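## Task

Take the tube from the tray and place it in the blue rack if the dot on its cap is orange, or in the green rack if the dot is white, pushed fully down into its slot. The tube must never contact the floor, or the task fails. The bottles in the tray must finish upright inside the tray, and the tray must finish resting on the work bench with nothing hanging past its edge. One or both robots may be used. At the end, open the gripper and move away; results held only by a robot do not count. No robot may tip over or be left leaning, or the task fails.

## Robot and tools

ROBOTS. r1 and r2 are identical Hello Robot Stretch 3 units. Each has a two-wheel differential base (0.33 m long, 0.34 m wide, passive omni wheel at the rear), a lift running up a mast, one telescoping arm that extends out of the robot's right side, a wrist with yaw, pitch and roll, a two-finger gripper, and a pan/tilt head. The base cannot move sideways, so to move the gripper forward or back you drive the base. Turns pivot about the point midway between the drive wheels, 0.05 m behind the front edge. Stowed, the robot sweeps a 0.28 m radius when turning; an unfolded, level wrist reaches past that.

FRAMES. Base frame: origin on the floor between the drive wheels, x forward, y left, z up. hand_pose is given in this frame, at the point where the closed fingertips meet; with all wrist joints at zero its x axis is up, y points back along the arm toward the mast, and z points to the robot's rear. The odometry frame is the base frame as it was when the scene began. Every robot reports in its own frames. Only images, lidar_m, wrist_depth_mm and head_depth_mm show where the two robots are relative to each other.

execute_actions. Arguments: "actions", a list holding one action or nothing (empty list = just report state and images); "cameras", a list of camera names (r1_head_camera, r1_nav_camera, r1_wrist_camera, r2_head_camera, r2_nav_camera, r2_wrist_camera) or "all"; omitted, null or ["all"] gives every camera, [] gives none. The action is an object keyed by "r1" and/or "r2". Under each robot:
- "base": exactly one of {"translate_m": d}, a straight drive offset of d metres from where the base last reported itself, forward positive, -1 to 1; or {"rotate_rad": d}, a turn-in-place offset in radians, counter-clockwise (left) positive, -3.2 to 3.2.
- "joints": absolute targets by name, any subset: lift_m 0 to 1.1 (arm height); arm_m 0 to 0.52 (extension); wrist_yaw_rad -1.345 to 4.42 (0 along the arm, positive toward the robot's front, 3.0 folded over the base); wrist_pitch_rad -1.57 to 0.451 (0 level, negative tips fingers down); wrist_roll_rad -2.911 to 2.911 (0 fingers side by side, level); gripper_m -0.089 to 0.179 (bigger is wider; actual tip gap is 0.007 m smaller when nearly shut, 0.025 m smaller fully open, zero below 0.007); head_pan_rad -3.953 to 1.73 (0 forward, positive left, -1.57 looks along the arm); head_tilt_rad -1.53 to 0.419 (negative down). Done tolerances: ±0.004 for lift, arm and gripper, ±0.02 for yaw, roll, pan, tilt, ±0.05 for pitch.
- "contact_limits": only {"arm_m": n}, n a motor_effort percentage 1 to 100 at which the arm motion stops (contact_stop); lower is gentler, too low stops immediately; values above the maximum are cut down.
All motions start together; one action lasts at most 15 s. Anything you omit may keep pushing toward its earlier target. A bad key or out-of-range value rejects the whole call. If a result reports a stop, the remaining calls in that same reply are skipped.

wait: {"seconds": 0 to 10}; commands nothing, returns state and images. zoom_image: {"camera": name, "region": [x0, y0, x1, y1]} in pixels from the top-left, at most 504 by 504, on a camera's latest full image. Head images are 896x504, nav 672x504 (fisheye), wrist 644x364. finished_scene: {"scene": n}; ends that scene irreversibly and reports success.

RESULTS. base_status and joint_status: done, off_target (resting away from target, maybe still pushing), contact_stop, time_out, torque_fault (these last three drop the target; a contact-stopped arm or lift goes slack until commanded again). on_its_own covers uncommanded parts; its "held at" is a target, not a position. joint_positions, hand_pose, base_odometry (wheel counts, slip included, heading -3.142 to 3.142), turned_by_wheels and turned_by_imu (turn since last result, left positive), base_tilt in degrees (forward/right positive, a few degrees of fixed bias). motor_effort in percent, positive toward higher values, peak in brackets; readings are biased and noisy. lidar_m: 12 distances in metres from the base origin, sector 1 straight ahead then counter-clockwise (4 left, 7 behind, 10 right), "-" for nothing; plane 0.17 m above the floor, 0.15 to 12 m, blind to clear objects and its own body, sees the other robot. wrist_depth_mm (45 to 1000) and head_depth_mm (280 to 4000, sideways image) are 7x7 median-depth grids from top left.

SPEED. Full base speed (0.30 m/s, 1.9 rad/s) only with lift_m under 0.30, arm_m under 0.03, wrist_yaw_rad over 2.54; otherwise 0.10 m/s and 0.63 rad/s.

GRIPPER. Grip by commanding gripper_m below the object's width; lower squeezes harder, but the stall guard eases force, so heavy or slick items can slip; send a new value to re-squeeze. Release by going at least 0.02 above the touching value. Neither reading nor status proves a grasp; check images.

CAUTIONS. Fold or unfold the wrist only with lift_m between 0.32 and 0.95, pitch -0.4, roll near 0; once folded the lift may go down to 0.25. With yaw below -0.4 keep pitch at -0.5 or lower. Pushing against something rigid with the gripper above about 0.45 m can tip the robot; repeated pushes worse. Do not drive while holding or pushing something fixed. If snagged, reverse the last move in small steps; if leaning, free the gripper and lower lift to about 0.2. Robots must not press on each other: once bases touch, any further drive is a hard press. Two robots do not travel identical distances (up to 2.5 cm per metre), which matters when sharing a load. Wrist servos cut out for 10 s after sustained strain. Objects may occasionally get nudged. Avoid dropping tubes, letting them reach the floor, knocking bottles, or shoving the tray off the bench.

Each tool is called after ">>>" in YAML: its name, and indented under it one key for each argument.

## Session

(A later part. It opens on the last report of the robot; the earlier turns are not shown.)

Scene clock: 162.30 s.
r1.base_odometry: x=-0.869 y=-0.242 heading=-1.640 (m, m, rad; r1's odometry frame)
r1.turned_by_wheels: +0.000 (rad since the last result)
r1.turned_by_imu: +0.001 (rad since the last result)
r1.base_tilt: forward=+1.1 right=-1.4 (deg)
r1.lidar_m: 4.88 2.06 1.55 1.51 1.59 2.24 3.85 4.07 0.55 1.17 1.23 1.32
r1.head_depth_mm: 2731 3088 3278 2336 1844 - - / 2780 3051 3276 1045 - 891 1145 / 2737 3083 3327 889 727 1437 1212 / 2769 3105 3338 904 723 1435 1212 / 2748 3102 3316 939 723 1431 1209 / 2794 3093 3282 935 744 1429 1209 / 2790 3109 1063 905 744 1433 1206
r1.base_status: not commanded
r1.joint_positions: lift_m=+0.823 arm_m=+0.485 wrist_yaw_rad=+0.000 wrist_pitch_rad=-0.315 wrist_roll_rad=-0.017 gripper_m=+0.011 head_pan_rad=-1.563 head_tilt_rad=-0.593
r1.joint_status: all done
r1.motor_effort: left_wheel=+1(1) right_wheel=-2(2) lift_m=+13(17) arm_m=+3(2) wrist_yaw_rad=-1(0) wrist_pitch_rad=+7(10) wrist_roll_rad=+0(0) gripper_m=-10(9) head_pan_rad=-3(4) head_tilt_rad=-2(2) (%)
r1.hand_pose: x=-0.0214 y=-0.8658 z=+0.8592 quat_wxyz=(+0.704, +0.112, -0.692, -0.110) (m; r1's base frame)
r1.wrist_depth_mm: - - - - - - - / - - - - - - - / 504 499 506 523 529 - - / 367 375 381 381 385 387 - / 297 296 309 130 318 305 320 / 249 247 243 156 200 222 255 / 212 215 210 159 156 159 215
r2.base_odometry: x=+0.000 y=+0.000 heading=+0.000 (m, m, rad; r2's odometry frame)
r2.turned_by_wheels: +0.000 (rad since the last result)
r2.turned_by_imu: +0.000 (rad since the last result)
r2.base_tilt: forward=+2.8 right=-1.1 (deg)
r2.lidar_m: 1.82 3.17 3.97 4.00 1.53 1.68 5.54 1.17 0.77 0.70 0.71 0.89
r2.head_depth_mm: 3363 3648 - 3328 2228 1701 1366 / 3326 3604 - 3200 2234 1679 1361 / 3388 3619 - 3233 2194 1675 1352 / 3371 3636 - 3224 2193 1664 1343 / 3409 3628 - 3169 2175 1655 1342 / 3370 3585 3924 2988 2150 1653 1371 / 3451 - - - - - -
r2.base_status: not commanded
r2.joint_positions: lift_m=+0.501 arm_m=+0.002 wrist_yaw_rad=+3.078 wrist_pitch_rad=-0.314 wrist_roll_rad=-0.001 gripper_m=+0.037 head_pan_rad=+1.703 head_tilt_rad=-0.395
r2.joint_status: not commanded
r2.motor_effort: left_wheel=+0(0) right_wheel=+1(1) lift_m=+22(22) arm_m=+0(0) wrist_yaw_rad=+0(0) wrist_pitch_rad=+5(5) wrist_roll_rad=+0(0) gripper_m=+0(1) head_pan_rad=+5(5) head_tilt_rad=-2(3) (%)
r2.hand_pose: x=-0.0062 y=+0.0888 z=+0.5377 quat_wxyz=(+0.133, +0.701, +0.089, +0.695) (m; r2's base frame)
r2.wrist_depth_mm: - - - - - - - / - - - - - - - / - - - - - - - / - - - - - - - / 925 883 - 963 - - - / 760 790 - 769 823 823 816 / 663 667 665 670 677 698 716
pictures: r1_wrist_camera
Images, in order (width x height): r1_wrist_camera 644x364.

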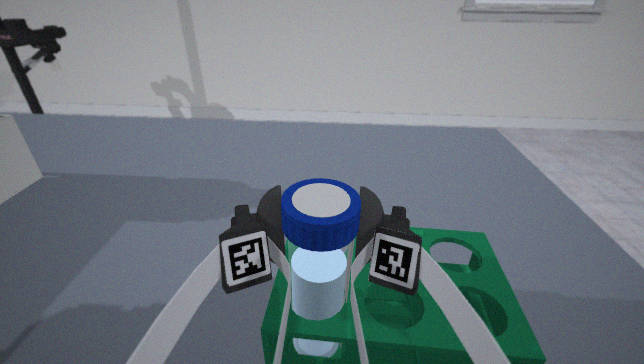

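Bottomed. Release and retreat.

>>> execute_actions:
  actions:
    - {"r1":{"joints":{"gripper_m":0.07}}}
  cameras: []

>>> execute_actions:
  actions:
    - {"r1":{"joints":{"arm_m":0.3,"lift_m":0.84}}}
  cameras: ["r1_wrist_camera"]

Scene clock: 166.93 s.
r1.base_odometry: x=-0.869 y=-0.242 heading=-1.640 (m, m, rad; r1's odometry frame)
r1.turned_by_wheels: +0.000 (rad since the last result)
r1.turned_by_imu: +0.001 (rad since the last result)
r1.base_tilt: forward=+1.1 right=-1.4 (deg)
r1.lidar_m: 4.89 2.06 1.55 1.51 1.59 2.23 3.86 4.04 0.55 1.17 1.23 1.32
r1.head_depth_mm: 2745 3061 3221 2326 1850 - - / 2816 3061 3287 1040 - 895 1148 / 2762 3067 3312 892 726 1442 1217 / 2770 3105 3319 904 724 1436 1212 / 2774 3093 3292 942 724 1440 1213 / 2814 3111 3295 938 744 1438 1209 / 2805 3075 1066 907 742 1426 1204
r1.base_status: not commanded
r1.joint_positions: lift_m=+0.823 arm_m=+0.485 wrist_yaw_rad=+0.000 wrist_pitch_rad=-0.314 wrist_roll_rad=-0.017 gripper_m=+0.070 head_pan_rad=-1.563 head_tilt_rad=-0.593
r1.joint_status: all done
r1.motor_effort: left_wheel=+1(2) right_wheel=-2(2) lift_m=+13(13) arm_m=+2(2) wrist_yaw_rad=-1(1) wrist_pitch_rad=+6(7) wrist_roll_rad=+0(0) gripper_m=+1(83) head_pan_rad=-4(4) head_tilt_rad=-4(2) (%)
r1.hand_pose: x=-0.0214 y=-0.8659 z=+0.8596 quat_wxyz=(+0.705, +0.112, -0.692, -0.110) (m; r1's base frame)
r1.wrist_depth_mm: - - - - - - - / - - - - - - - / 503 510 520 514 529 - - / 364 376 376 362 382 389 - / 297 298 314 134 293 303 319 / 248 247 242 160 202 246 255 / 213 213 213 162 155 192 219
r2.base_odometry: x=+0.000 y=+0.000 heading=+0.000 (m, m, rad; r2's odometry frame)
r2.turned_by_wheels: +0.000 (rad since the last result)
r2.turned_by_imu: +0.000 (rad since the last result)
r2.base_tilt: forward=+2.9 right=-1.1 (deg)
r2.lidar_m: 1.81 3.19 3.96 3.99 1.52 1.67 5.52 1.17 0.76 0.70 0.71 0.88
r2.head_depth_mm: 3365 3598 - 3251 2220 1710 1357 / 3396 3604 - 3281 2244 1688 1361 / 3390 3620 - 3203 2211 1688 1353 / 3369 3630 - 3190 2188 1676 1352 / 3373 3574 - 3170 2167 1662 1340 / 3360 3617 3903 2965 2196 1664 1376 / 3373 - - - - - -
r2.base_status: not commanded
r2.joint_positions: lift_m=+0.501 arm_m=+0.002 wrist_yaw_rad=+3.078 wrist_pitch_rad=-0.314 wrist_roll_rad=-0.001 gripper_m=+0.037 head_pan_rad=+1.703 head_tilt_rad=-0.395
r2.joint_status: not commanded
r2.motor_effort: left_wheel=+0(1) right_wheel=+1(1) lift_m=+22(22) arm_m=+0(0) wrist_yaw_rad=+0(0) wrist_pitch_rad=+5(5) wrist_roll_rad=+0(0) gripper_m=+1(0) head_pan_rad=+5(5) head_tilt_rad=-4(2) (%)
r2.hand_pose: x=-0.0062 y=+0.0888 z=+0.5377 quat_wxyz=(+0.133, +0.701, +0.089, +0.695) (m; r2's base frame)
r2.wrist_depth_mm: - - - - - - - / - - - - - - - / - - - - - - - / - - - - - - - / 903 937 - 951 - - - / 768 765 - 810 815 825 821 / 649 669 642 683 691 702 698
pictures: none
No camera images: the call's "cameras" was empty. Leave "cameras" out to get every camera's image.

Scene clock: 169.53 s.
r1.base_odometry: x=-0.869 y=-0.242 heading=-1.640 (m, m, rad; r1's odometry frame)
r1.turned_by_wheels: +0.000 (rad since the last result)
r1.turned_by_imu: +0.001 (rad since the last result)
r1.base_tilt: forward=+1.1 right=-1.4 (deg)
r1.lidar_m: 4.88 2.07 1.55 1.51 1.59 2.24 3.84 4.05 0.55 1.17 1.23 1.32
r1.head_depth_mm: 2733 3034 3260 2329 1928 - - / 2748 3033 3295 - 707 891 1143 / 2780 3097 3284 - 703 1443 1214 / 2744 3049 3285 963 701 1436 1211 / 2791 3083 3271 940 723 1435 1205 / 2816 3123 3327 937 745 1442 1211 / 2797 3105 1061 909 744 1427 1205
r1.base_status: not commanded
r1.joint_positions: lift_m=+0.839 arm_m=+0.300 wrist_yaw_rad=+0.000 wrist_pitch_rad=-0.315 wrist_roll_rad=-0.017 gripper_m=+0.070 head_pan_rad=-1.563 head_tilt_rad=-0.593
r1.joint_status: all done
r1.motor_effort: left_wheel=+2(1) right_wheel=-1(2) lift_m=+60(65) arm_m=-4(4) wrist_yaw_rad=+0(1) wrist_pitch_rad=+7(7) wrist_roll_rad=+0(0) gripper_m=+1(1) head_pan_rad=-4(4) head_tilt_rad=-2(3) (%)
r1.hand_pose: x=-0.0214 y=-0.6815 z=+0.8756 quat_wxyz=(+0.704, +0.112, -0.692, -0.110) (m; r1's base frame)
r1.wrist_depth_mm: - - - - - - - / 450 - - - - - - / 411 515 542 496 565 - - / 385 403 405 358 379 411 - / 323 325 343 327 342 329 - / 269 268 263 270 265 273 276 / 230 231 234 231 233 235 235
r2.base_odometry: x=+0.000 y=+0.000 heading=+0.000 (m, m, rad; r2's odometry frame)
r2.turned_by_wheels: +0.000 (rad since the last result)
r2.turned_by_imu: +0.000 (rad since the last result)
r2.base_tilt: forward=+2.9 right=-1.2 (deg)
r2.lidar_m: 1.81 3.17 3.94 3.99 1.52 1.67 5.53 1.17 0.77 0.70 0.71 0.89
r2.head_depth_mm: 3363 3572 - 3320 2269 1709 1353 / 3351 3622 - 3255 2216 1691 1360 / 3347 3567 - 3240 2214 1678 1357 / 3399 3674 - 3217 2189 1675 1349 / 3394 3630 - 3166 2195 1674 1339 / 3422 3592 3899 2982 2161 1656 1382 / 3419 - - - - - -
r2.base_status: not commanded
r2.joint_positions: lift_m=+0.501 arm_m=+0.002 wrist_yaw_rad=+3.078 wrist_pitch_rad=-0.314 wrist_roll_rad=-0.001 gripper_m=+0.037 head_pan_rad=+1.703 head_tilt_rad=-0.395
r2.joint_status: not commanded
r2.motor_effort: left_wheel=-1(1) right_wheel=-1(1) lift_m=+23(22) arm_m=+0(0) wrist_yaw_rad=+0(0) wrist_pitch_rad=+5(5) wrist_roll_rad=+0(0) gripper_m=+1(0) head_pan_rad=+5(5) head_tilt_rad=-3(4) (%)
r2.hand_pose: x=-0.0062 y=+0.0888 z=+0.5377 quat_wxyz=(+0.133, +0.701, +0.089, +0.695) (m; r2's base frame)
r2.wrist_depth_mm: - - - - - - - / - - - - - - - / - - - - - - - / - - - - - - - / 965 888 - 947 - - - / 793 776 - 779 818 825 832 / 650 668 650 690 686 707 692
pictures: r1_wrist_camera
Images, in order (width x height): r1_wrist_camera 644x364.

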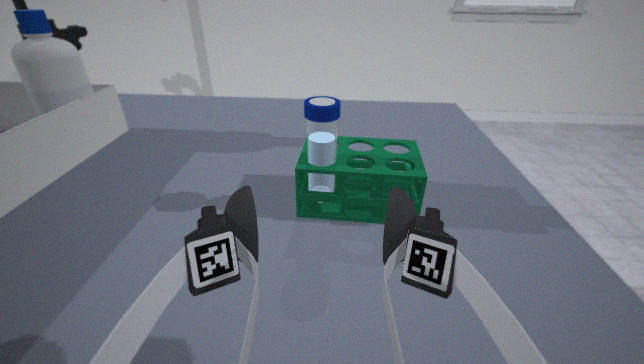

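>>> finished_scene:
  scene: 1

The scene is finished: the task was done.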